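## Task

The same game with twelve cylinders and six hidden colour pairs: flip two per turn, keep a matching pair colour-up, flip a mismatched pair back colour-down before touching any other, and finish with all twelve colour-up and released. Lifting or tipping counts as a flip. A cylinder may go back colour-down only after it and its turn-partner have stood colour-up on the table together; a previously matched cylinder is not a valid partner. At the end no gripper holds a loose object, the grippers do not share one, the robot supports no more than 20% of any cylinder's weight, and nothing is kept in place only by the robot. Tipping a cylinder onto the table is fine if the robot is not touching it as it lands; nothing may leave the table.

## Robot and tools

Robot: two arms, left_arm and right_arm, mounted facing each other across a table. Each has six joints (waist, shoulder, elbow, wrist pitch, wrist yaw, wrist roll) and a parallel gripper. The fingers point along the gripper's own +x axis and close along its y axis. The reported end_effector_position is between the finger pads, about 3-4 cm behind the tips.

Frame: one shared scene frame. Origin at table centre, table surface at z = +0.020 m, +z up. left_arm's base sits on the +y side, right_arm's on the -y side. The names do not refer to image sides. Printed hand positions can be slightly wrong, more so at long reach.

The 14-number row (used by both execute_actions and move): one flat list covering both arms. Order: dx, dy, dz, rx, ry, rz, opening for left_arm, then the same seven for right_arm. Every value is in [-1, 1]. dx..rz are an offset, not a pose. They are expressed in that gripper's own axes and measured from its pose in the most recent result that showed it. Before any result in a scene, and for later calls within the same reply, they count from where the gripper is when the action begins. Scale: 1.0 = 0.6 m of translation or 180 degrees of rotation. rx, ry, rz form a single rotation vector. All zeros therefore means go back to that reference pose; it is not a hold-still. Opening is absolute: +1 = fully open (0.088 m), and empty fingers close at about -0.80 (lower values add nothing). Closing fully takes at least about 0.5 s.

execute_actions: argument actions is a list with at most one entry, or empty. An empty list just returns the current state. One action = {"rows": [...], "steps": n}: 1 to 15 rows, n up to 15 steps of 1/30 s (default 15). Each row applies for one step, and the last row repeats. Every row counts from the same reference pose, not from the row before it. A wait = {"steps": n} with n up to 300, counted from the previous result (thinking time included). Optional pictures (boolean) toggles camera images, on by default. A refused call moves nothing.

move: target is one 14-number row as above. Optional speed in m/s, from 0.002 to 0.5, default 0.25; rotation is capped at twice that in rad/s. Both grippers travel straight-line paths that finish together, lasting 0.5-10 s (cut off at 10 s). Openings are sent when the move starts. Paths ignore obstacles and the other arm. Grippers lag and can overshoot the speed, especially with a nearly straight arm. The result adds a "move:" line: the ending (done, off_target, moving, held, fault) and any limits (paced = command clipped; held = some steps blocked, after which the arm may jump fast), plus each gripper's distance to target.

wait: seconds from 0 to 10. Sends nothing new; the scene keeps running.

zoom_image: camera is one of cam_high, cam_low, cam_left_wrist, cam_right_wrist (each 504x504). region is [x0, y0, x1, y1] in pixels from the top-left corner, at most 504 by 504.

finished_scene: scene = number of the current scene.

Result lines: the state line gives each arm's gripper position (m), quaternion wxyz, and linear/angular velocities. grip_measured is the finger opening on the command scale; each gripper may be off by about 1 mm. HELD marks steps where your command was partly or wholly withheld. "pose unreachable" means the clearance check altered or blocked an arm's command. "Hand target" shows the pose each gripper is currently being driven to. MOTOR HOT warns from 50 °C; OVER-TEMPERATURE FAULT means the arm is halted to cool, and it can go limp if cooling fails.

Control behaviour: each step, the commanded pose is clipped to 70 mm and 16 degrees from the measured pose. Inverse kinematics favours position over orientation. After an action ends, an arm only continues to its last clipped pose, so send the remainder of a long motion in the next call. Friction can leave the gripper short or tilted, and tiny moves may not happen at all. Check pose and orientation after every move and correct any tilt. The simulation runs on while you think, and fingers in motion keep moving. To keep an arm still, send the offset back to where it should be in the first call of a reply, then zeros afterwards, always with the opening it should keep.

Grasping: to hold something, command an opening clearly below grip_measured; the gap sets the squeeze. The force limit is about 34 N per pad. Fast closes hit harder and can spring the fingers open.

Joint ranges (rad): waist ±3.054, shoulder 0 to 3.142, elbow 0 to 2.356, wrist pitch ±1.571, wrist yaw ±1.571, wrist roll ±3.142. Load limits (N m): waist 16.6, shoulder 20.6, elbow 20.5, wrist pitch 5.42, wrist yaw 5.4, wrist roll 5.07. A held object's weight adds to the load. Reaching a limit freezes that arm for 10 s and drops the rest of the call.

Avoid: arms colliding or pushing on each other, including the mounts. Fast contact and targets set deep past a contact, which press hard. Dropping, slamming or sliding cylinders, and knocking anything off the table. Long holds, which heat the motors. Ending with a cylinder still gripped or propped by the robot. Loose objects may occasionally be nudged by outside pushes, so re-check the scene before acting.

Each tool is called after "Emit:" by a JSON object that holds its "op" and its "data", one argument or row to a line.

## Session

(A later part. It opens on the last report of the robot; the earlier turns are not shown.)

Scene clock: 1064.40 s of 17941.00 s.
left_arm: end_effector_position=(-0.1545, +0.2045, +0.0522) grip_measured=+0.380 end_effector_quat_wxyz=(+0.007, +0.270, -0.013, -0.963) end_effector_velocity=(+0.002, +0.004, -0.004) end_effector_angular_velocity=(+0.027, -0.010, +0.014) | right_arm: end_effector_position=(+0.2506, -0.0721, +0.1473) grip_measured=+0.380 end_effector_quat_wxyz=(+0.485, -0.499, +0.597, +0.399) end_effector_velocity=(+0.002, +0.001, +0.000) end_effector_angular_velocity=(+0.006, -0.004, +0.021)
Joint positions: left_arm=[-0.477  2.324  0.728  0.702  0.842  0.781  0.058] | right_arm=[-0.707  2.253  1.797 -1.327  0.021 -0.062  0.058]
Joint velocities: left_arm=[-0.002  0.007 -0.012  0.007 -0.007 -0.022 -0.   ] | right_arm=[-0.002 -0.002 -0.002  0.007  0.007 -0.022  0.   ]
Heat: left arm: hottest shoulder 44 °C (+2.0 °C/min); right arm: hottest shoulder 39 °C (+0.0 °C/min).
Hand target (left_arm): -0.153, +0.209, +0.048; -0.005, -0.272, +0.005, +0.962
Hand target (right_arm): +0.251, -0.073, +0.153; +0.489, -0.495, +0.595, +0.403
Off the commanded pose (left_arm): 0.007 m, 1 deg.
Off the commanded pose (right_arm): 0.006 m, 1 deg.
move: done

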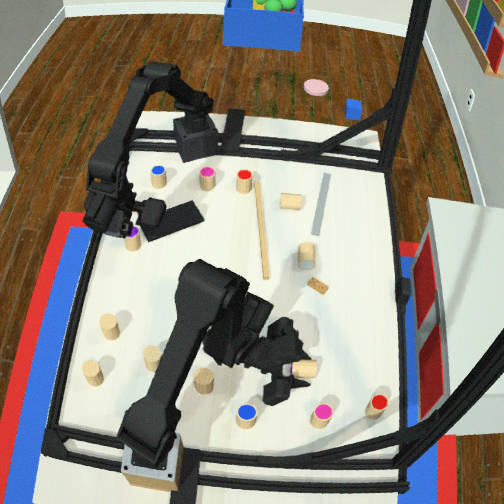

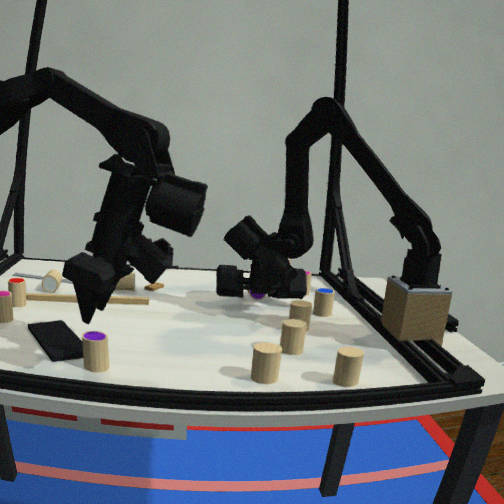

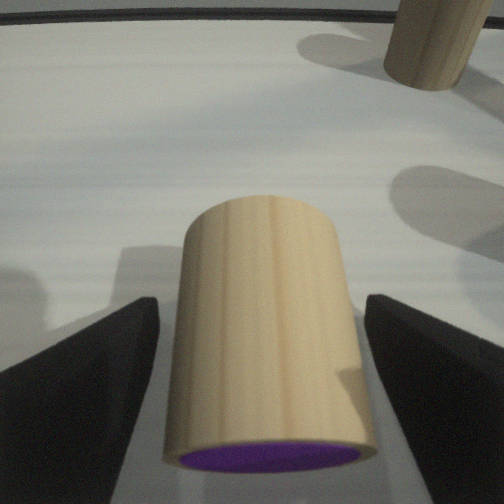

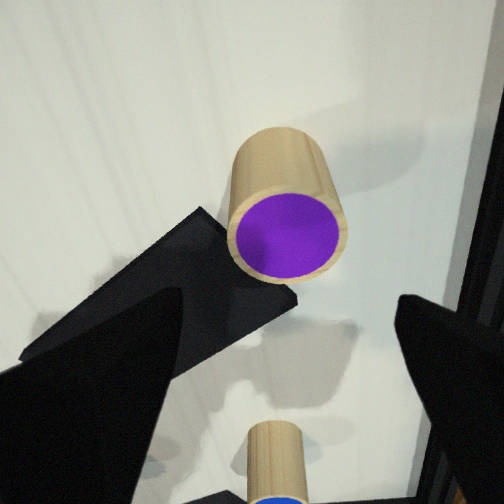

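Emit:
{"op": "execute_actions", "data": {
  "actions": [
    {"rows":[[0,0,0,0,0,0,0.3,0,0,0,0,0,0,0.38],[0,0,0,0,0,0,0.3,0,0,0,0,0,0,0.38],[0,0,0,0,0,0,0.2,0,0,0,0,0,0,0.38],[0,0,0,0,0,0,0.2,0,0,0,0,0,0,0.38],[0,0,0,0,0,0,0.1,0,0,0,0,0,0,0.38],[0,0,0,0,0,0,0.1,0,0,0,0,0,0,0.38],[0,0,0,0,0,0,0,0,0,0,0,0,0,0.38],[0,0,0,0,0,0,0,0,0,0,0,0,0,0.38],[0,0,0,0,0,0,-0.1,0,0,0,0,0,0,0.38],[0,0,0,0,0,0,-0.1,0,0,0,0,0,0,0.38],[0,0,0,0,0,0,-0.3,0,0,0,0,0,0,0.38]],"steps":14}
  ],
  "pictures": false
}}

Emit:
{"op": "move", "data": {
  "target": [-0.035,0,0.06,0,0,0,-0.3, 0,0,0,0,0,0,0.38],
  "speed": 0.15
}}

Emit:
{"op": "move", "data": {
  "target": [-0.19,0.191,-0.085,0,0.495,0,-0.3, 0.006,0.062,0.242,0,-0.4,0,0.38],
  "speed": 0.35
}}

Scene clock: 1080.67 s of 17941.00 s.
left_arm: end_effector_position=(-0.1544, +0.2044, +0.0523) grip_measured=+0.000 end_effector_quat_wxyz=(+0.007, +0.268, -0.013, -0.963) end_effector_velocity=(+0.002, -0.000, -0.001) end_effector_angular_velocity=(+0.010, -0.008, +0.011) | right_arm: end_effector_position=(+0.2507, -0.0722, +0.1475) grip_measured=+0.380 end_effector_quat_wxyz=(+0.485, -0.499, +0.597, +0.399) end_effector_velocity=(+0.001, -0.002, +0.001) end_effector_angular_velocity=(-0.005, +0.010, -0.002)
Joint positions: left_arm=[-0.476  2.325  0.727  0.705  0.844  0.781  0.039] | right_arm=[-0.707  2.252  1.797 -1.327  0.021 -0.062  0.058]
Joint velocities: left_arm=[ 0.002 -0.002 -0.002 -0.007 -0.007 -0.007 -0.   ] | right_arm=[-0.007 -0.002 -0.002 -0.007 -0.007 -0.007 -0.   ]
Heat: left arm: hottest shoulder 42 °C (+0.0 °C/min); right arm: hottest shoulder 43 °C (+3.0 °C/min).
Hand target (left_arm): -0.155, +0.204, +0.052; -0.007, -0.270, +0.013, +0.963
Hand target (right_arm): +0.251, -0.072, +0.147; +0.485, -0.499, +0.598, +0.399
Off the commanded pose (left_arm): 0.000 m, 0 deg.
Off the commanded pose (right_arm): 0.000 m, 0 deg.
Steps of this call (steps 1 to 90: nothing new was sent; then 12.80 s passed at rest; steps 91 to 104: all 14 steps of this action). Readings (end_effector_position):
91: left_arm (-0.1546, +0.2045, +0.0522) | right_arm (+0.2507, -0.0722, +0.1475)
92: left_arm (-0.1547, +0.2045, +0.0524) | right_arm (+0.2507, -0.0722, +0.1475)
94: left_arm (-0.1546, +0.2046, +0.0523) | right_arm (+0.2507, -0.0722, +0.1475)
98: left_arm (-0.1546, +0.2046, +0.0524) | right_arm (+0.2507, -0.0722, +0.1475)
104: the state above

Scene clock: 1081.73 s of 17941.00 s.
left_arm: end_effector_position=(-0.1546, +0.2048, +0.0908) grip_measured=+0.000 end_effector_quat_wxyz=(+0.007, +0.269, -0.010, -0.963) end_effector_velocity=(+0.003, +0.002, -0.003) end_effector_angular_velocity=(+0.009, -0.021, +0.015) | right_arm: end_effector_position=(+0.2507, -0.0722, +0.1475) grip_measured=+0.380 end_effector_quat_wxyz=(+0.485, -0.499, +0.597, +0.399) end_effector_velocity=(-0.001, -0.005, +0.001) end_effector_angular_velocity=(-0.020, +0.011, -0.011)
Joint positions: left_arm=[-0.477  2.152  0.704  0.553  0.844  0.777  0.039] | right_arm=[-0.707  2.252  1.797 -1.327  0.021 -0.062  0.058]
Joint velocities: left_arm=[-0.002 -0.007 -0.012 -0.007 -0.022 -0.007  0.   ] | right_arm=[-0.002 -0.002 -0.002 -0.022 -0.007  0.007 -0.   ]
Heat: left arm: hottest shoulder 42 °C (+0.0 °C/min); right arm: hottest shoulder 43 °C (+3.0 °C/min).
Hand target (left_arm): -0.155, +0.205, +0.094; -0.007, -0.268, +0.013, +0.963
Hand target (right_arm): +0.251, -0.072, +0.148; +0.485, -0.499, +0.597, +0.399
Off the commanded pose (left_arm): 0.003 m, 0 deg.
Off the commanded pose (right_arm): 0.000 m, 0 deg.
move: done

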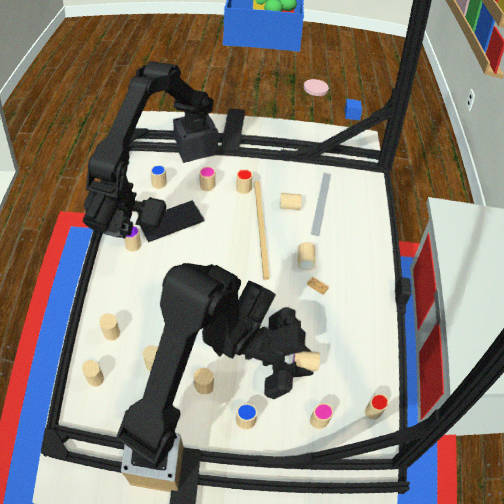

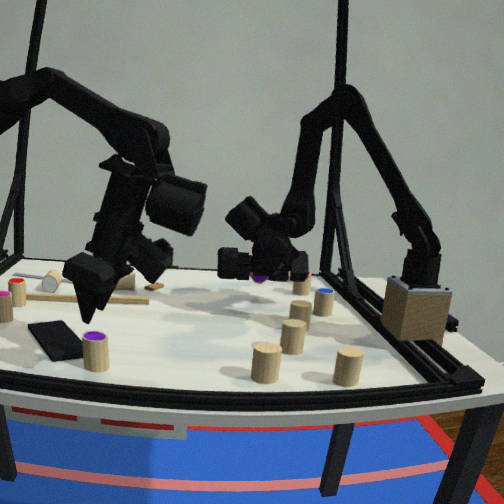

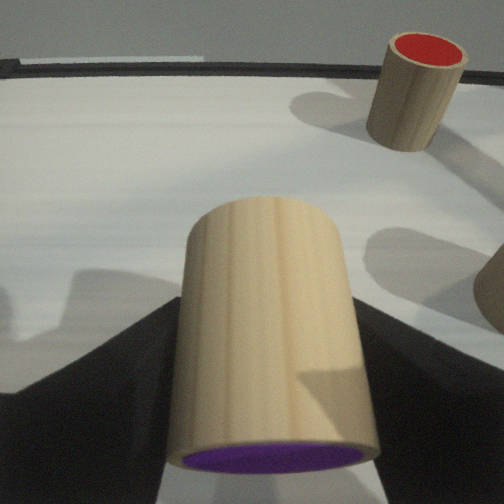

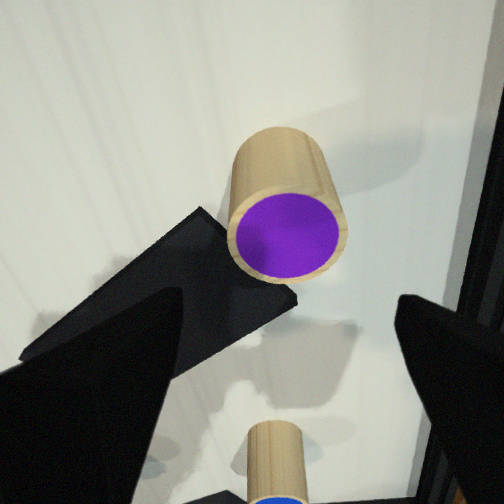

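Scene clock: 1084.50 s of 17941.00 s.
left_arm: end_effector_position=(-0.0283, +0.0934, +0.1092) grip_measured=+0.000 end_effector_quat_wxyz=(+0.013, +0.866, -0.000, -0.499) end_effector_velocity=(+0.001, +0.002, +0.002) end_effector_angular_velocity=(+0.015, -0.015, -0.011) | right_arm: end_effector_position=(+0.2408, +0.0761, +0.1240) grip_measured=+0.380 end_effector_quat_wxyz=(+0.742, -0.163, +0.190, +0.622) end_effector_velocity=(-0.002, +0.002, -0.000) end_effector_angular_velocity=(-0.003, -0.002, +0.012)
Joint positions: left_arm=[-0.515  2.434  1.77  -1.176 -0.456  0.966  0.039] | right_arm=[-0.624  2.204  1.094  0.604  0.008 -0.001  0.058]
Joint velocities: left_arm=[-0.002  0.002  0.007 -0.022 -0.007  0.007 -0.   ] | right_arm=[ 0.002  0.002  0.007 -0.007 -0.007 -0.007 -0.   ]
Heat: left arm: hottest shoulder 43 °C (+2.0 °C/min); right arm: hottest shoulder 43 °C (+3.0 °C/min).
Hand target (left_arm): -0.030, +0.092, +0.109; +0.014, +0.867, -0.002, -0.498
Hand target (right_arm): +0.240, +0.073, +0.113; +0.740, -0.169, +0.198, +0.620
Off the commanded pose (left_arm): 0.002 m, 0 deg.
Off the commanded pose (right_arm): 0.011 m, 1 deg.
move: off_target (right_arm)

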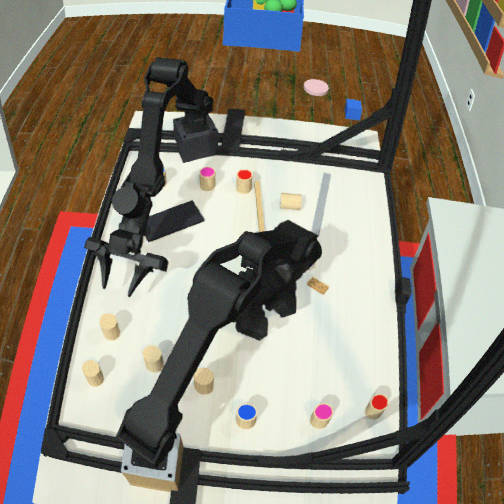

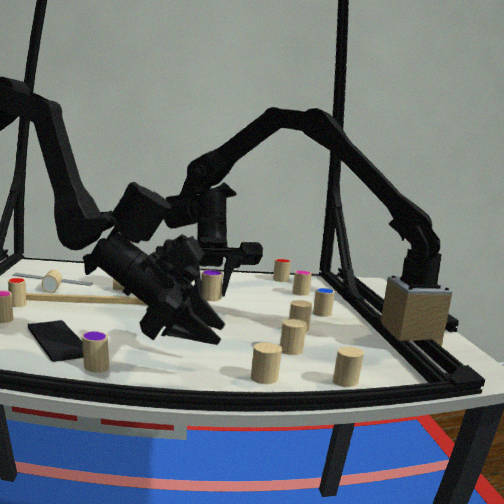

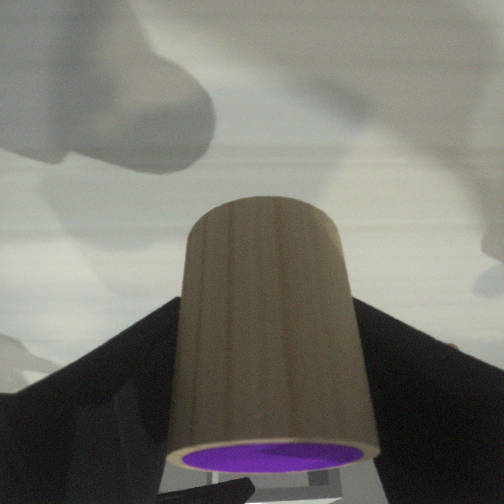

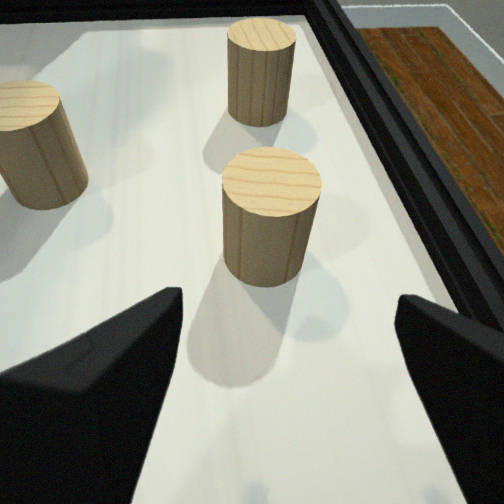

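Emit:
{"op": "move", "data": {
  "target": [0.069,0,0.04,0,0,0,-0.3, 0.163,0.005,-0.026,0,0.005,0,0.38],
  "speed": 0.085
}}

Emit:
{"op": "execute_actions", "data": {
  "actions": [
    {"rows":[[0,0,0,0,0,0,0.38,0,0,0,0,0,0,0.38]],"steps":10}
  ],
  "pictures": false
}}

Emit:
{"op": "move", "data": {
  "target": [-0.105,0,-0.06,0,0,0,0.38, 0,0,0,0,0,0,0.38],
  "speed": 0.2
}}

Scene clock: 1092.43 s of 17941.00 s.
left_arm: end_effector_position=(-0.0304, +0.0893, +0.0718) grip_measured=+0.000 end_effector_quat_wxyz=(+0.020, +0.865, -0.005, -0.502) end_effector_velocity=(-0.003, -0.002, -0.001) end_effector_angular_velocity=(-0.011, +0.012, +0.006) | right_arm: end_effector_position=(+0.2534, +0.1524, +0.0710) grip_measured=+0.380 end_effector_quat_wxyz=(+0.741, -0.164, +0.193, +0.622) end_effector_velocity=(+0.001, +0.001, -0.000) end_effector_angular_velocity=(-0.003, -0.002, +0.008)
Joint positions: left_arm=[-0.515  2.508  1.748 -1.063 -0.46   0.965  0.039] | right_arm=[-0.623  2.551  1.521  0.519  0.008  0.001  0.058]
Joint velocities: left_arm=[-0.002  0.002  0.007  0.007  0.007 -0.007 -0.   ] | right_arm=[-0.002  0.002  0.007 -0.007 -0.007 -0.007 -0.   ]
Heat: left arm: hottest shoulder 43 °C (+2.0 °C/min); right arm: hottest shoulder 42 °C (+4.0 °C/min).
Hand target (left_arm): -0.028, +0.093, +0.062; +0.013, +0.866, -0.001, -0.499
Hand target (right_arm): +0.252, +0.153, +0.063; +0.740, -0.168, +0.196, +0.621
Off the commanded pose (left_arm): 0.011 m, 1 deg.
Off the commanded pose (right_arm): 0.008 m, 1 deg.
move: off_target (left_arm)

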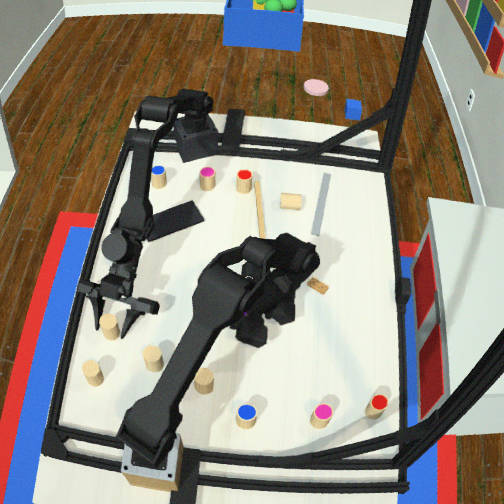

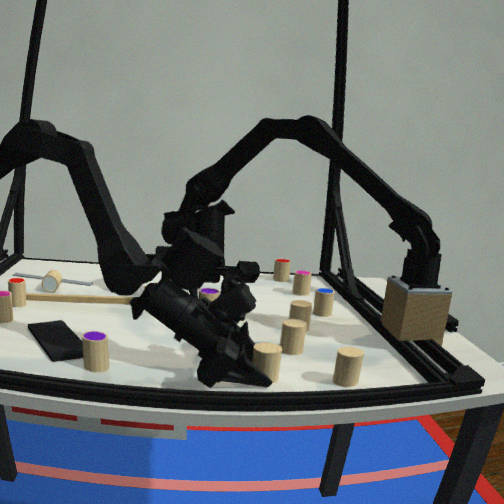

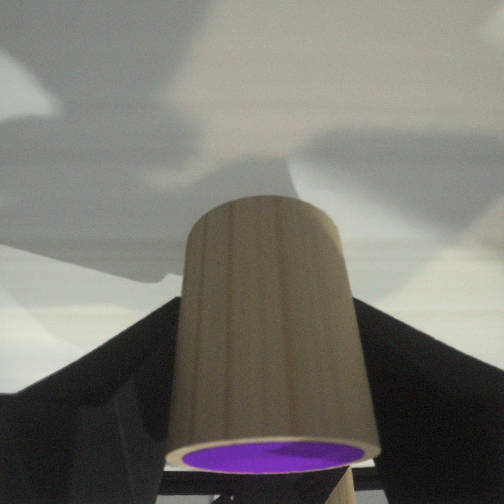

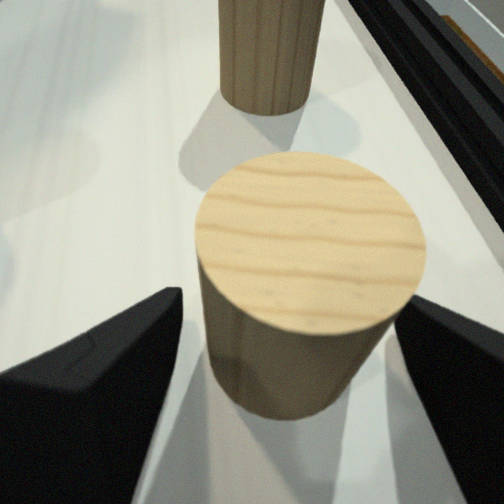

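Scene clock: 1092.77 s of 17941.00 s.
left_arm: end_effector_position=(-0.0307, +0.0887, +0.0715) grip_measured=+0.358 end_effector_quat_wxyz=(+0.021, +0.864, -0.006, -0.503) end_effector_velocity=(-0.001, -0.002, +0.002) end_effector_angular_velocity=(-0.028, -0.014, +0.006) | right_arm: end_effector_position=(+0.2534, +0.1524, +0.0710) grip_measured=+0.380 end_effector_quat_wxyz=(+0.741, -0.164, +0.193, +0.622) end_effector_velocity=(+0.003, -0.000, +0.001) end_effector_angular_velocity=(-0.003, -0.002, +0.003)
Joint positions: left_arm=[-0.515  2.508  1.748 -1.06  -0.46   0.965  0.057] | right_arm=[-0.623  2.551  1.521  0.519  0.008  0.001  0.058]
Joint velocities: left_arm=[-0.007 -0.002 -0.002  0.007 -0.022 -0.022  0.011] | right_arm=[-0.007 -0.002  0.002 -0.007 -0.007 -0.007 -0.   ]
Heat: left arm: hottest shoulder 43 °C (+2.0 °C/min); right arm: hottest shoulder 43 °C (+5.0 °C/min).
Hand target (left_arm): -0.030, +0.089, +0.072; +0.020, +0.865, -0.005, -0.502
Hand target (right_arm): +0.253, +0.152, +0.071; +0.741, -0.164, +0.193, +0.622
Off the commanded pose (left_arm): 0.001 m, 0 deg.
Off the commanded pose (right_arm): 0.000 m, 0 deg.
Steps of this call (steps 1 to 10: all 10 steps of this action). Readings (end_effector_position):
1: left_arm (-0.0304, +0.0893, +0.0718) | right_arm (+0.2534, +0.1524, +0.0710)
2: left_arm (-0.0304, +0.0893, +0.0717) | right_arm (+0.2534, +0.1524, +0.0710)
4: left_arm (-0.0307, +0.0887, +0.0715) | right_arm (+0.2534, +0.1524, +0.0710)
8: left_arm (-0.0307, +0.0887, +0.0716) | right_arm (+0.2534, +0.1524, +0.0710)
10: the state above

Scene clock: 1093.90 s of 17941.00 s.
left_arm: end_effector_position=(-0.0279, +0.0938, +0.1386) grip_measured=+0.380 end_effector_quat_wxyz=(+0.015, +0.867, -0.002, -0.499) end_effector_velocity=(-0.001, +0.003, +0.003) end_effector_angular_velocity=(-0.004, +0.001, +0.031) | right_arm: end_effector_position=(+0.2534, +0.1523, +0.0709) grip_measured=+0.380 end_effector_quat_wxyz=(+0.741, -0.164, +0.193, +0.622) end_effector_velocity=(+0.000, -0.002, -0.004) end_effector_angular_velocity=(-0.015, -0.013, +0.015)
Joint positions: left_arm=[-0.516  2.384  1.803 -1.257 -0.46   0.964  0.058] | right_arm=[-0.623  2.551  1.521  0.519  0.008  0.001  0.058]
Joint velocities: left_arm=[-0.002 -0.002  0.007 -0.022  0.007 -0.037  0.   ] | right_arm=[-0.002  0.002 -0.002 -0.007 -0.007 -0.022 -0.   ]
Heat: left arm: hottest shoulder 44 °C (+3.0 °C/min); right arm: hottest shoulder 43 °C (+5.0 °C/min).
Hand target (left_arm): -0.031, +0.092, +0.144; +0.021, +0.864, -0.006, -0.502
Hand target (right_arm): +0.253, +0.152, +0.071; +0.741, -0.164, +0.193, +0.622
Off the commanded pose (left_arm): 0.006 m, 1 deg.
Off the commanded pose (right_arm): 0.000 m, 0 deg.
move: done

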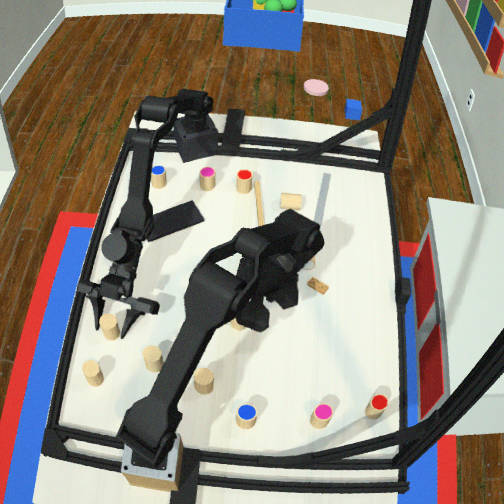

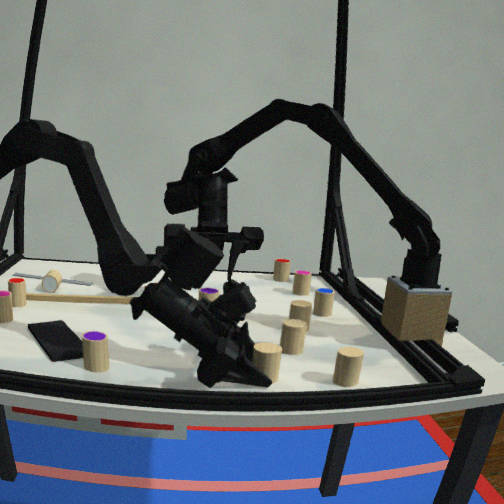

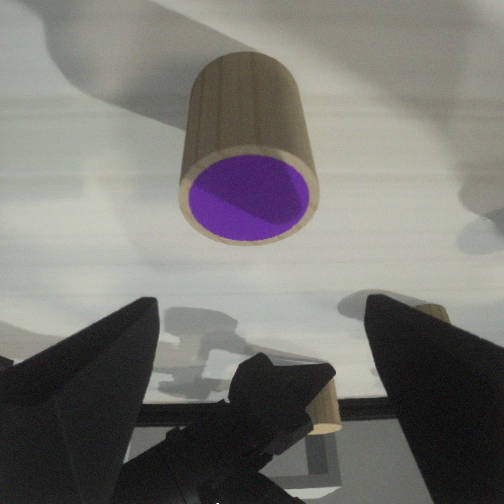

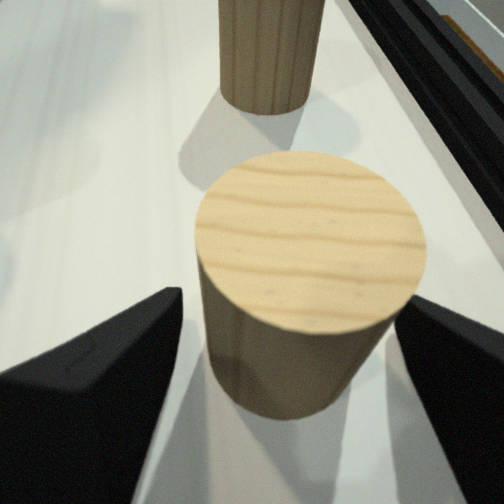

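Emit:
{"op": "execute_actions", "data": {
  "actions": [
    {"rows":[[0,0,0,0,0,0,0.38,0,0,0,0,0,0,0.3],[0,0,0,0,0,0,0.38,0,0,0,0,0,0,0.3],[0,0,0,0,0,0,0.38,0,0,0,0,0,0,0.2],[0,0,0,0,0,0,0.38,0,0,0,0,0,0,0.2],[0,0,0,0,0,0,0.38,0,0,0,0,0,0,0.1],[0,0,0,0,0,0,0.38,0,0,0,0,0,0,0.1],[0,0,0,0,0,0,0.38,0,0,0,0,0,0,0],[0,0,0,0,0,0,0.38,0,0,0,0,0,0,0],[0,0,0,0,0,0,0.38,0,0,0,0,0,0,-0.1],[0,0,0,0,0,0,0.38,0,0,0,0,0,0,-0.1],[0,0,0,0,0,0,0.38,0,0,0,0,0,0,-0.3]],"steps":14}
  ],
  "pictures": false
}}

Emit:
{"op": "move", "data": {
  "target": [0.044,-0.274,-0.086,0,0,0,0.38, -0.06,0,0.07,0,0,0,-0.3],
  "speed": 0.25
}}

Emit:
{"op": "move", "data": {
  "target": [0,0,0,0,0,0,0.38, -0.403,0.258,-0.256,-0.326,0.459,0.087,-0.3],
  "speed": 0.35
}}

Scene clock: 1107.03 s of 17941.00 s.
left_arm: end_effector_position=(-0.0280, +0.0938, +0.1389) grip_measured=+0.380 end_effector_quat_wxyz=(+0.015, +0.867, -0.002, -0.499) end_effector_velocity=(+0.001, +0.002, -0.001) end_effector_angular_velocity=(+0.011, -0.012, -0.011) | right_arm: end_effector_position=(+0.2535, +0.1523, +0.0709) grip_measured=+0.002 end_effector_quat_wxyz=(+0.741, -0.164, +0.193, +0.622) end_effector_velocity=(-0.005, -0.000, -0.001) end_effector_angular_velocity=(-0.007, +0.006, +0.025)
Joint positions: left_arm=[-0.516  2.383  1.803 -1.258 -0.46   0.964  0.058] | right_arm=[-0.623  2.551  1.521  0.519  0.008  0.001  0.039]
Joint velocities: left_arm=[-0.002  0.002 -0.002 -0.007 -0.007  0.007  0.   ] | right_arm=[ 0.002 -0.002 -0.002 -0.007 -0.022 -0.007 -0.   ]
Heat: left arm: hottest shoulder 47 °C (+5.0 °C/min); right arm: hottest shoulder 45 °C (+9.0 °C/min).
Hand target (left_arm): -0.028, +0.094, +0.139; +0.015, +0.867, -0.002, -0.499
Hand target (right_arm): +0.253, +0.152, +0.071; +0.741, -0.164, +0.193, +0.622
Off the commanded pose (left_arm): 0.000 m, 0 deg.
Off the commanded pose (right_arm): 0.000 m, 0 deg.
Steps of this call (steps 1 to 90: nothing new was sent; then 9.67 s passed at rest; steps 91 to 104: all 14 steps of this action). Readings (end_effector_position):
91: left_arm (-0.0280, +0.0938, +0.1389) | right_arm (+0.2534, +0.1523, +0.0709)
92: left_arm (-0.0280, +0.0938, +0.1389) | right_arm (+0.2534, +0.1523, +0.0709)
94: left_arm (-0.0280, +0.0938, +0.1389) | right_arm (+0.2534, +0.1523, +0.0709)
98: left_arm (-0.0280, +0.0938, +0.1389) | right_arm (+0.2534, +0.1523, +0.0709)
104: the state above

Scene clock: 1108.53 s of 17941.00 s.
left_arm: end_effector_position=(+0.0282, +0.2572, +0.1376) grip_measured=+0.380 end_effector_quat_wxyz=(+0.012, +0.868, -0.000, -0.496) end_effector_velocity=(+0.002, -0.000, +0.002) end_effector_angular_velocity=(-0.022, -0.012, -0.008) | right_arm: end_effector_position=(+0.2517, +0.1416, +0.1134) grip_measured=+0.001 end_effector_quat_wxyz=(+0.739, -0.169, +0.199, +0.620) end_effector_velocity=(-0.002, +0.002, +0.001) end_effector_angular_velocity=(+0.010, +0.016, +0.013)
Joint positions: left_arm=[-0.642  1.847  0.922 -0.978 -0.423  0.83   0.058] | right_arm=[-0.623  2.406  1.461  0.416  0.008  0.001  0.039]
Joint velocities: left_arm=[-0.007 -0.012 -0.012  0.007 -0.022 -0.007 -0.   ] | right_arm=[-0.002  0.002  0.002  0.007 -0.022  0.007 -0.001]
Heat: left arm: hottest shoulder 47 °C (+5.0 °C/min); right arm: hottest shoulder 46 °C (+10.1 °C/min).
Hand target (left_arm): +0.028, +0.259, +0.138; +0.014, +0.866, -0.001, -0.499
Hand target (right_arm): +0.251, +0.142, +0.125; +0.741, -0.164, +0.193, +0.622
Off the commanded pose (left_arm): 0.002 m, 0 deg.
Off the commanded pose (right_arm): 0.012 m, 1 deg.
move: off_target (right_arm)

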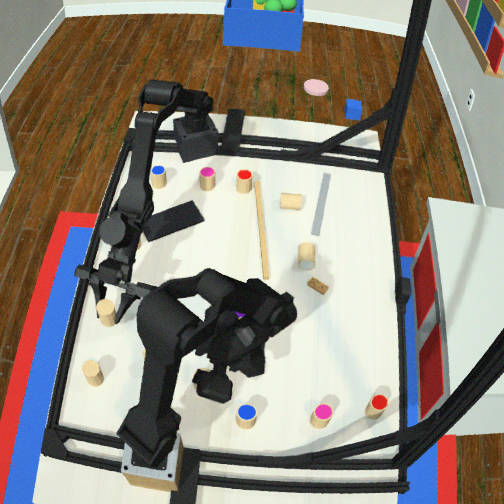

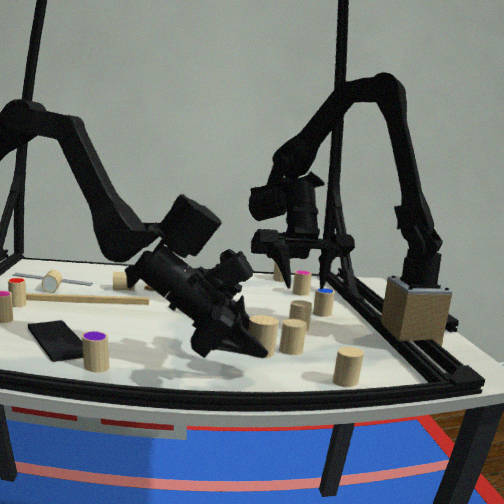

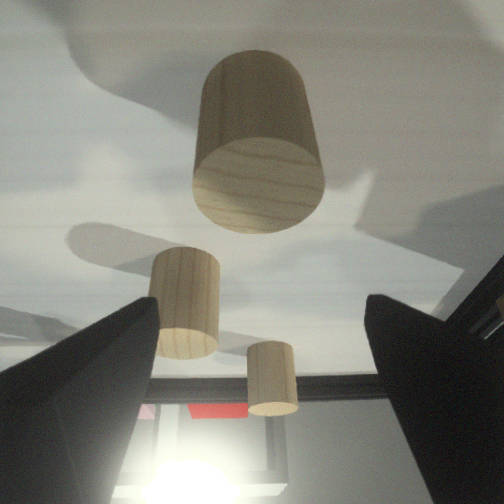

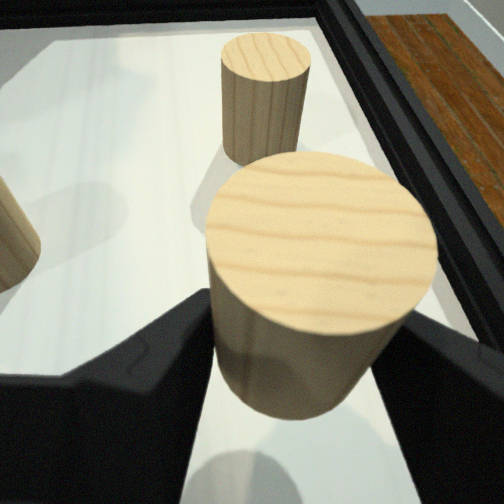

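Scene clock: 1111.53 s of 17941.00 s.
left_arm: end_effector_position=(+0.0282, +0.2572, +0.1376) grip_measured=+0.380 end_effector_quat_wxyz=(+0.012, +0.868, -0.000, -0.496) end_effector_velocity=(+0.002, +0.005, +0.001) end_effector_angular_velocity=(+0.003, -0.007, +0.032) | right_arm: end_effector_position=(+0.0487, -0.1138, +0.1046) grip_measured=+0.000 end_effector_quat_wxyz=(+0.194, -0.799, +0.336, +0.460) end_effector_velocity=(-0.003, +0.003, +0.004) end_effector_angular_velocity=(+0.006, +0.013, +0.005)
Joint positions: left_arm=[-0.642  1.847  0.922 -0.978 -0.423  0.829  0.058] | right_arm=[-0.073  2.399  1.778 -1.442  0.193 -0.342  0.039]
Joint velocities: left_arm=[-0.002 -0.002 -0.002 -0.022  0.007 -0.037 -0.   ] | right_arm=[ 0.002 -0.002  0.017 -0.007 -0.007 -0.007 -0.   ]
Heat: left arm: hottest shoulder 46 °C (+3.0 °C/min); right arm: hottest shoulder 46 °C (+9.1 °C/min).
Hand target (left_arm): +0.028, +0.257, +0.138; +0.012, +0.868, -0.000, -0.496
Hand target (right_arm): +0.048, -0.113, +0.101; -0.189, +0.800, -0.338, -0.458
Off the commanded pose (left_arm): 0.000 m, 0 deg.
Off the commanded pose (right_arm): 0.002 m, 1 deg.
move: done

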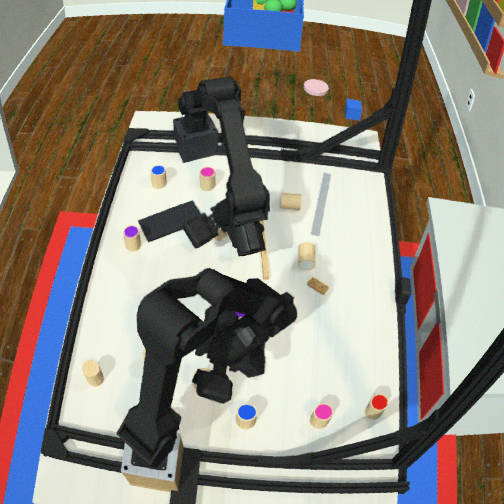

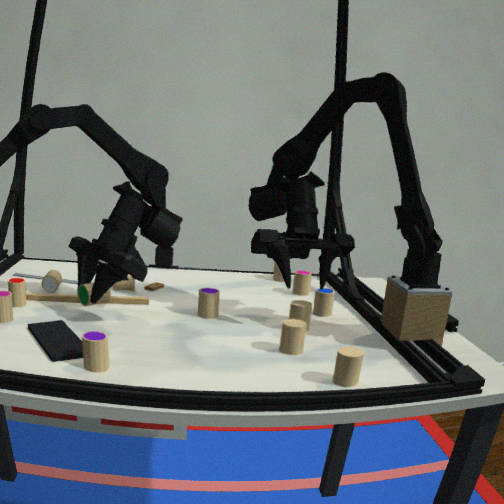

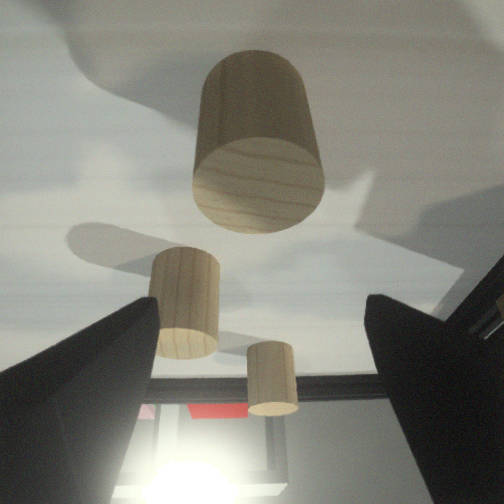

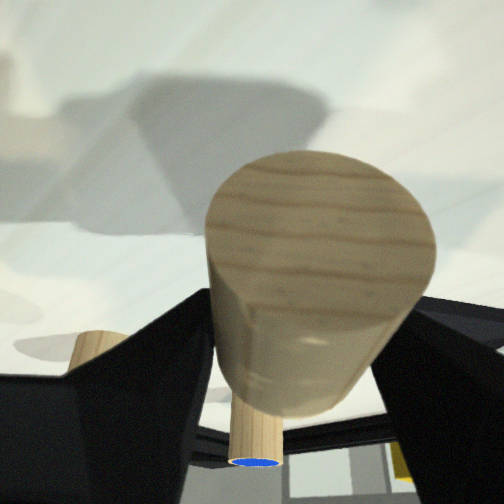

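Emit:
{"op": "move", "data": {
  "target": [0.113,-0.006,0.061,0,-0.003,0,0.38, 0.062,0,0.035,0,0.004,0,-0.3],
  "speed": 0.085
}}

Emit:
{"op": "execute_actions", "data": {
  "actions": [
    {"rows":[[0,0,0,0,0,0,0.38,0,0,0,0,0,0,0.38]],"steps":10}
  ],
  "pictures": false
}}

Scene clock: 1122.23 s of 17941.00 s.
left_arm: end_effector_position=(+0.0294, +0.2574, +0.0623) grip_measured=+0.380 end_effector_quat_wxyz=(+0.016, +0.865, -0.003, -0.502) end_effector_velocity=(+0.002, +0.002, +0.000) end_effector_angular_velocity=(+0.002, -0.013, +0.002) | right_arm: end_effector_position=(+0.0477, -0.1110, +0.0718) grip_measured=-0.001 end_effector_quat_wxyz=(+0.197, -0.797, +0.334, +0.462) end_effector_velocity=(-0.001, -0.003, +0.001) end_effector_angular_velocity=(-0.017, +0.018, -0.006)
Joint positions: left_arm=[-0.637  2.068  0.833 -0.65  -0.422  0.838  0.058] | right_arm=[-0.073  2.459  1.751 -1.346  0.193 -0.342  0.039]
Joint velocities: left_arm=[-0.002  0.002 -0.002 -0.007 -0.007 -0.007 -0.   ] | right_arm=[-0.002 -0.002 -0.002 -0.007 -0.022 -0.007 -0.   ]
Heat: left arm: hottest shoulder 44 °C (+0.0 °C/min); right arm: hottest shoulder 44 °C (+6.1 °C/min).
Hand target (left_arm): +0.031, +0.259, +0.060; +0.012, +0.866, -0.000, -0.500
Hand target (right_arm): +0.050, -0.114, +0.062; -0.191, +0.802, -0.337, -0.455
Off the commanded pose (left_arm): 0.003 m, 1 deg.
Off the commanded pose (right_arm): 0.010 m, 1 deg.
move: off_target (right_arm)

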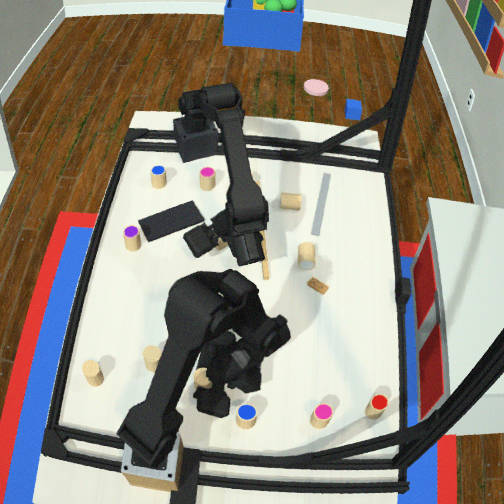

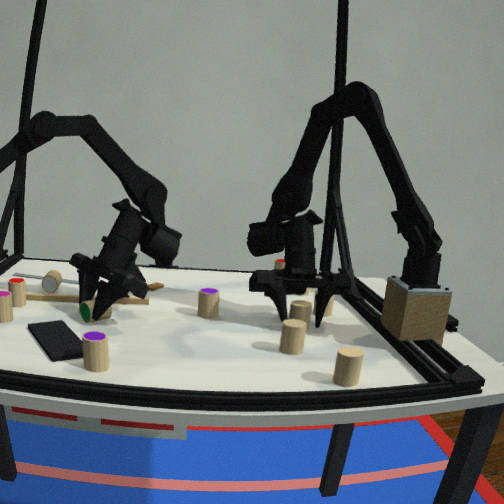

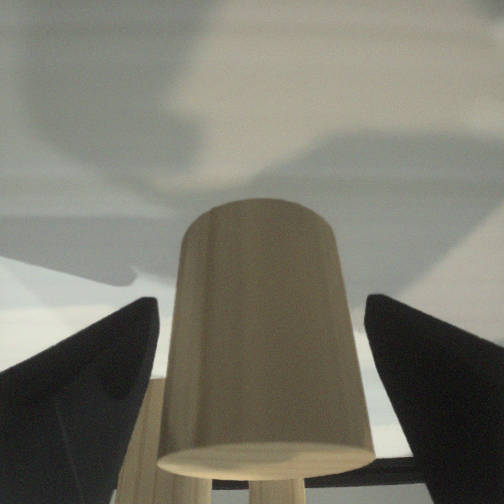

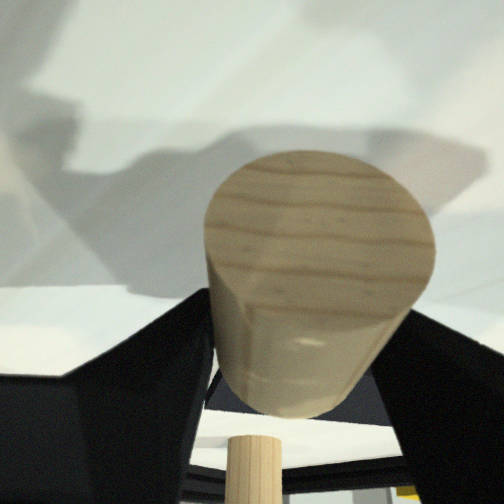

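Scene clock: 1122.57 s of 17941.00 s.
left_arm: end_effector_position=(+0.0294, +0.2574, +0.0623) grip_measured=+0.380 end_effector_quat_wxyz=(+0.016, +0.865, -0.003, -0.502) end_effector_velocity=(+0.002, +0.002, +0.002) end_effector_angular_velocity=(-0.002, -0.010, +0.002) | right_arm: end_effector_position=(+0.0474, -0.1105, +0.0715) grip_measured=+0.358 end_effector_quat_wxyz=(+0.197, -0.797, +0.334, +0.463) end_effector_velocity=(+0.002, -0.005, +0.003) end_effector_angular_velocity=(-0.020, -0.005, -0.012)
Joint positions: left_arm=[-0.637  2.068  0.833 -0.65  -0.422  0.838  0.058] | right_arm=[-0.073  2.459  1.751 -1.344  0.193 -0.342  0.057]
Joint velocities: left_arm=[-0.002 -0.007 -0.007 -0.007 -0.007 -0.007 -0.   ] | right_arm=[-0.002 -0.002 -0.002 -0.022 -0.007  0.007  0.011]
Heat: left arm: hottest shoulder 44 °C (+0.0 °C/min); right arm: hottest shoulder 44 °C (+6.0 °C/min).
Hand target (left_arm): +0.029, +0.257, +0.062; +0.016, +0.865, -0.003, -0.502
Hand target (right_arm): +0.048, -0.111, +0.072; -0.197, +0.797, -0.334, -0.463
Off the commanded pose (left_arm): 0.000 m, 0 deg.
Off the commanded pose (right_arm): 0.001 m, 0 deg.
Steps of this call (steps 1 to 10: all 10 steps of this action). Readings (end_effector_position):
1: left_arm (+0.0294, +0.2574, +0.0623) | right_arm (+0.0477, -0.1110, +0.0718)
2: left_arm (+0.0294, +0.2574, +0.0623) | right_arm (+0.0476, -0.1109, +0.0717)
4: left_arm (+0.0294, +0.2574, +0.0623) | right_arm (+0.0474, -0.1105, +0.0714)
8: left_arm (+0.0294, +0.2574, +0.0623) | right_arm (+0.0474, -0.1105, +0.0714)
10: the state above

Emit:
{"op": "execute_actions", "data": {
  "actions": [
    {"rows":[[0,0,0,0,0,0,0.3,0,0,0,0,0,0,0.38],[0,0,0,0,0,0,0.3,0,0,0,0,0,0,0.38],[0,0,0,0,0,0,0.2,0,0,0,0,0,0,0.38],[0,0,0,0,0,0,0.2,0,0,0,0,0,0,0.38],[0,0,0,0,0,0,0.1,0,0,0,0,0,0,0.38],[0,0,0,0,0,0,0.1,0,0,0,0,0,0,0.38],[0,0,0,0,0,0,0,0,0,0,0,0,0,0.38],[0,0,0,0,0,0,0,0,0,0,0,0,0,0.38],[0,0,0,0,0,0,-0.1,0,0,0,0,0,0,0.38],[0,0,0,0,0,0,-0.1,0,0,0,0,0,0,0.38],[0,0,0,0,0,0,-0.3,0,0,0,0,0,0,0.38]],"steps":14}
  ],
  "pictures": false
}}

Emit:
{"op": "move", "data": {
  "target": [-0.06,0,-0.035,0,0,0,-0.3, 0,0,0,0,0,0,0.38],
  "speed": 0.15
}}

Emit:
{"op": "move", "data": {
  "target": [-0.143,0.07,0.273,0,-0.5,0,-0.3, 0.05,0,-0.004,0,-0.496,0,0.38],
  "speed": 0.35
}}

Scene clock: 1130.30 s of 17941.00 s.
left_arm: end_effector_position=(+0.0295, +0.2574, +0.0623) grip_measured=-0.002 end_effector_quat_wxyz=(+0.016, +0.865, -0.003, -0.502) end_effector_velocity=(-0.000, +0.003, +0.000) end_effector_angular_velocity=(+0.014, +0.001, -0.007) | right_arm: end_effector_position=(+0.0474, -0.1106, +0.0715) grip_measured=+0.380 end_effector_quat_wxyz=(+0.197, -0.797, +0.334, +0.463) end_effector_velocity=(-0.001, -0.003, +0.001) end_effector_angular_velocity=(-0.006, +0.008, -0.032)
Joint positions: left_arm=[-0.637  2.068  0.833 -0.65  -0.422  0.838  0.039] | right_arm=[-0.073  2.459  1.751 -1.344  0.193 -0.342  0.058]
Joint velocities: left_arm=[-0.002 -0.002 -0.002 -0.007  0.007  0.007 -0.   ] | right_arm=[-0.002 -0.002 -0.002 -0.007 -0.022  0.022  0.   ]
Heat: left arm: hottest shoulder 43 °C (+0.0 °C/min); right arm: hottest shoulder 45 °C (+4.0 °C/min).
Hand target (left_arm): +0.029, +0.257, +0.062; +0.016, +0.865, -0.003, -0.502
Hand target (right_arm): +0.047, -0.110, +0.071; -0.197, +0.797, -0.334, -0.463
Off the commanded pose (left_arm): 0.000 m, 0 deg.
Off the commanded pose (right_arm): 0.000 m, 0 deg.
Steps of this call (steps 1 to 90: nothing new was sent; then 4.27 s passed at rest; steps 91 to 104: all 14 steps of this action). Readings (end_effector_position):
91: left_arm (+0.0294, +0.2574, +0.0622) | right_arm (+0.0474, -0.1106, +0.0715)
92: left_arm (+0.0294, +0.2574, +0.0622) | right_arm (+0.0474, -0.1106, +0.0715)
94: left_arm (+0.0294, +0.2574, +0.0622) | right_arm (+0.0474, -0.1106, +0.0715)
98: left_arm (+0.0294, +0.2574, +0.0622) | right_arm (+0.0474, -0.1106, +0.0715)
104: the state above

Scene clock: 1131.37 s of 17941.00 s.
left_arm: end_effector_position=(+0.0326, +0.2615, +0.1007) grip_measured=-0.002 end_effector_quat_wxyz=(+0.010, +0.868, -0.000, -0.497) end_effector_velocity=(+0.003, +0.003, +0.003) end_effector_angular_velocity=(+0.013, -0.016, -0.011) | right_arm: end_effector_position=(+0.0475, -0.1106, +0.0714) grip_measured=+0.380 end_effector_quat_wxyz=(+0.197, -0.797, +0.334, +0.463) end_effector_velocity=(+0.004, -0.005, +0.002) end_effector_angular_velocity=(-0.030, -0.001, -0.004)
Joint positions: left_arm=[-0.637  1.935  0.849 -0.815 -0.422  0.838  0.039] | right_arm=[-0.073  2.459  1.751 -1.344  0.193 -0.342  0.058]
Joint velocities: left_arm=[-0.002 -0.007 -0.002 -0.022 -0.007  0.007 -0.   ] | right_arm=[-0.007 -0.002 -0.007 -0.022 -0.007 -0.007 -0.   ]
Heat: left arm: hottest shoulder 43 °C (+0.0 °C/min); right arm: hottest shoulder 45 °C (+4.0 °C/min).
Hand target (left_arm): +0.030, +0.259, +0.104; +0.016, +0.865, -0.003, -0.502
Hand target (right_arm): +0.047, -0.111, +0.071; -0.197, +0.797, -0.334, -0.463
Off the commanded pose (left_arm): 0.005 m, 1 deg.
Off the commanded pose (right_arm): 0.000 m, 0 deg.
move: done

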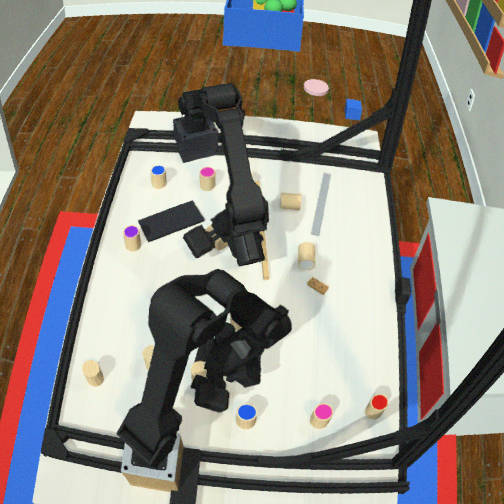

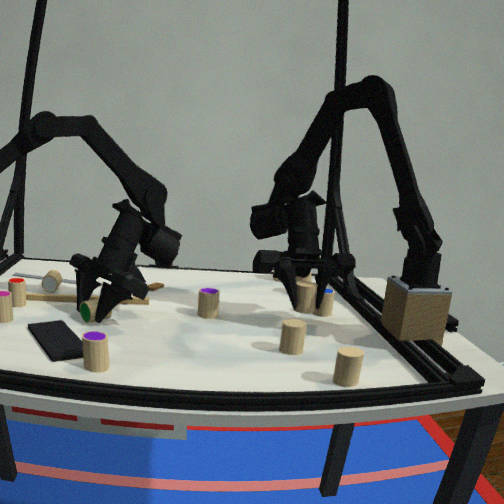

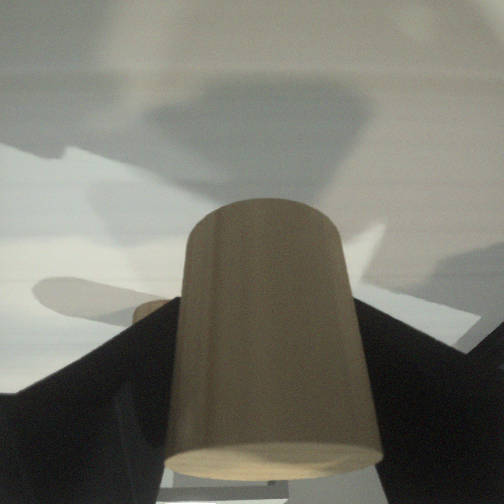

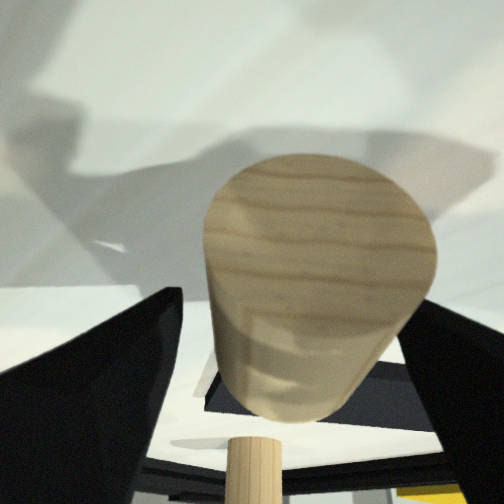

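Scene clock: 1134.20 s of 17941.00 s.
left_arm: end_effector_position=(-0.1512, +0.2145, +0.0944) grip_measured=-0.002 end_effector_quat_wxyz=(+0.009, +0.263, -0.011, -0.965) end_effector_velocity=(-0.000, +0.003, -0.002) end_effector_angular_velocity=(+0.006, -0.006, +0.001) | right_arm: end_effector_position=(+0.0599, -0.1191, +0.0517) grip_measured=+0.380 end_effector_quat_wxyz=(+0.371, -0.242, +0.091, +0.892) end_effector_velocity=(-0.000, +0.001, +0.003) end_effector_angular_velocity=(+0.022, +0.000, +0.007)
Joint positions: left_arm=[-0.481  2.128  0.649  0.606  0.847  0.758  0.039] | right_arm=[-0.455  2.211  0.414  1.12  -0.65  -0.474  0.058]
Joint velocities: left_arm=[-0.007  0.002 -0.007  0.007 -0.007 -0.007  0.   ] | right_arm=[-0.002  0.002 -0.002  0.022 -0.007 -0.007  0.   ]
Heat: left arm: hottest shoulder 43 °C (+0.0 °C/min); right arm: hottest shoulder 44 °C (+2.0 °C/min).
Hand target (left_arm): -0.151, +0.218, +0.092; -0.006, -0.263, +0.007, +0.965
Hand target (right_arm): +0.060, -0.123, +0.048; +0.370, -0.243, +0.098, +0.891
Off the commanded pose (left_arm): 0.004 m, 1 deg.
Off the commanded pose (right_arm): 0.006 m, 1 deg.
move: done

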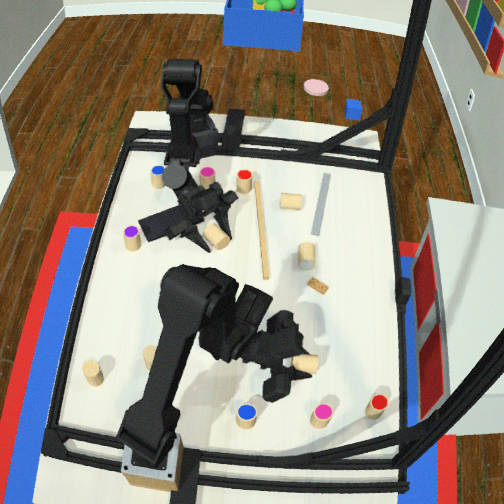

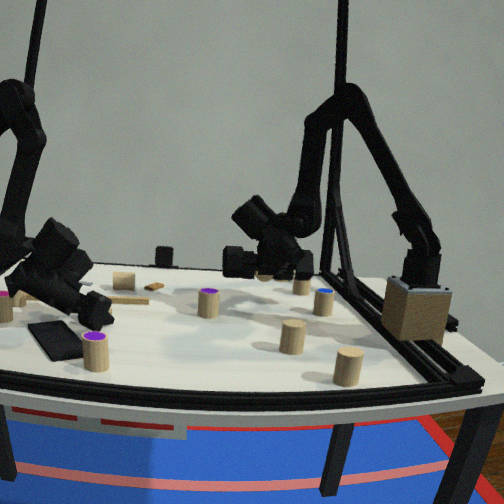

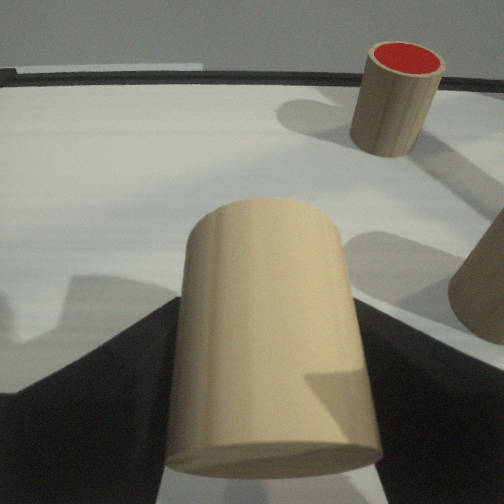

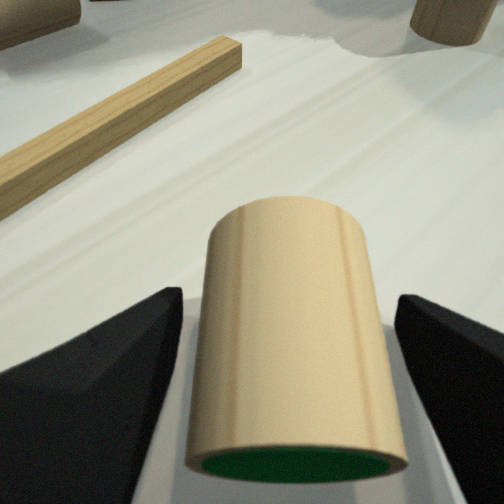

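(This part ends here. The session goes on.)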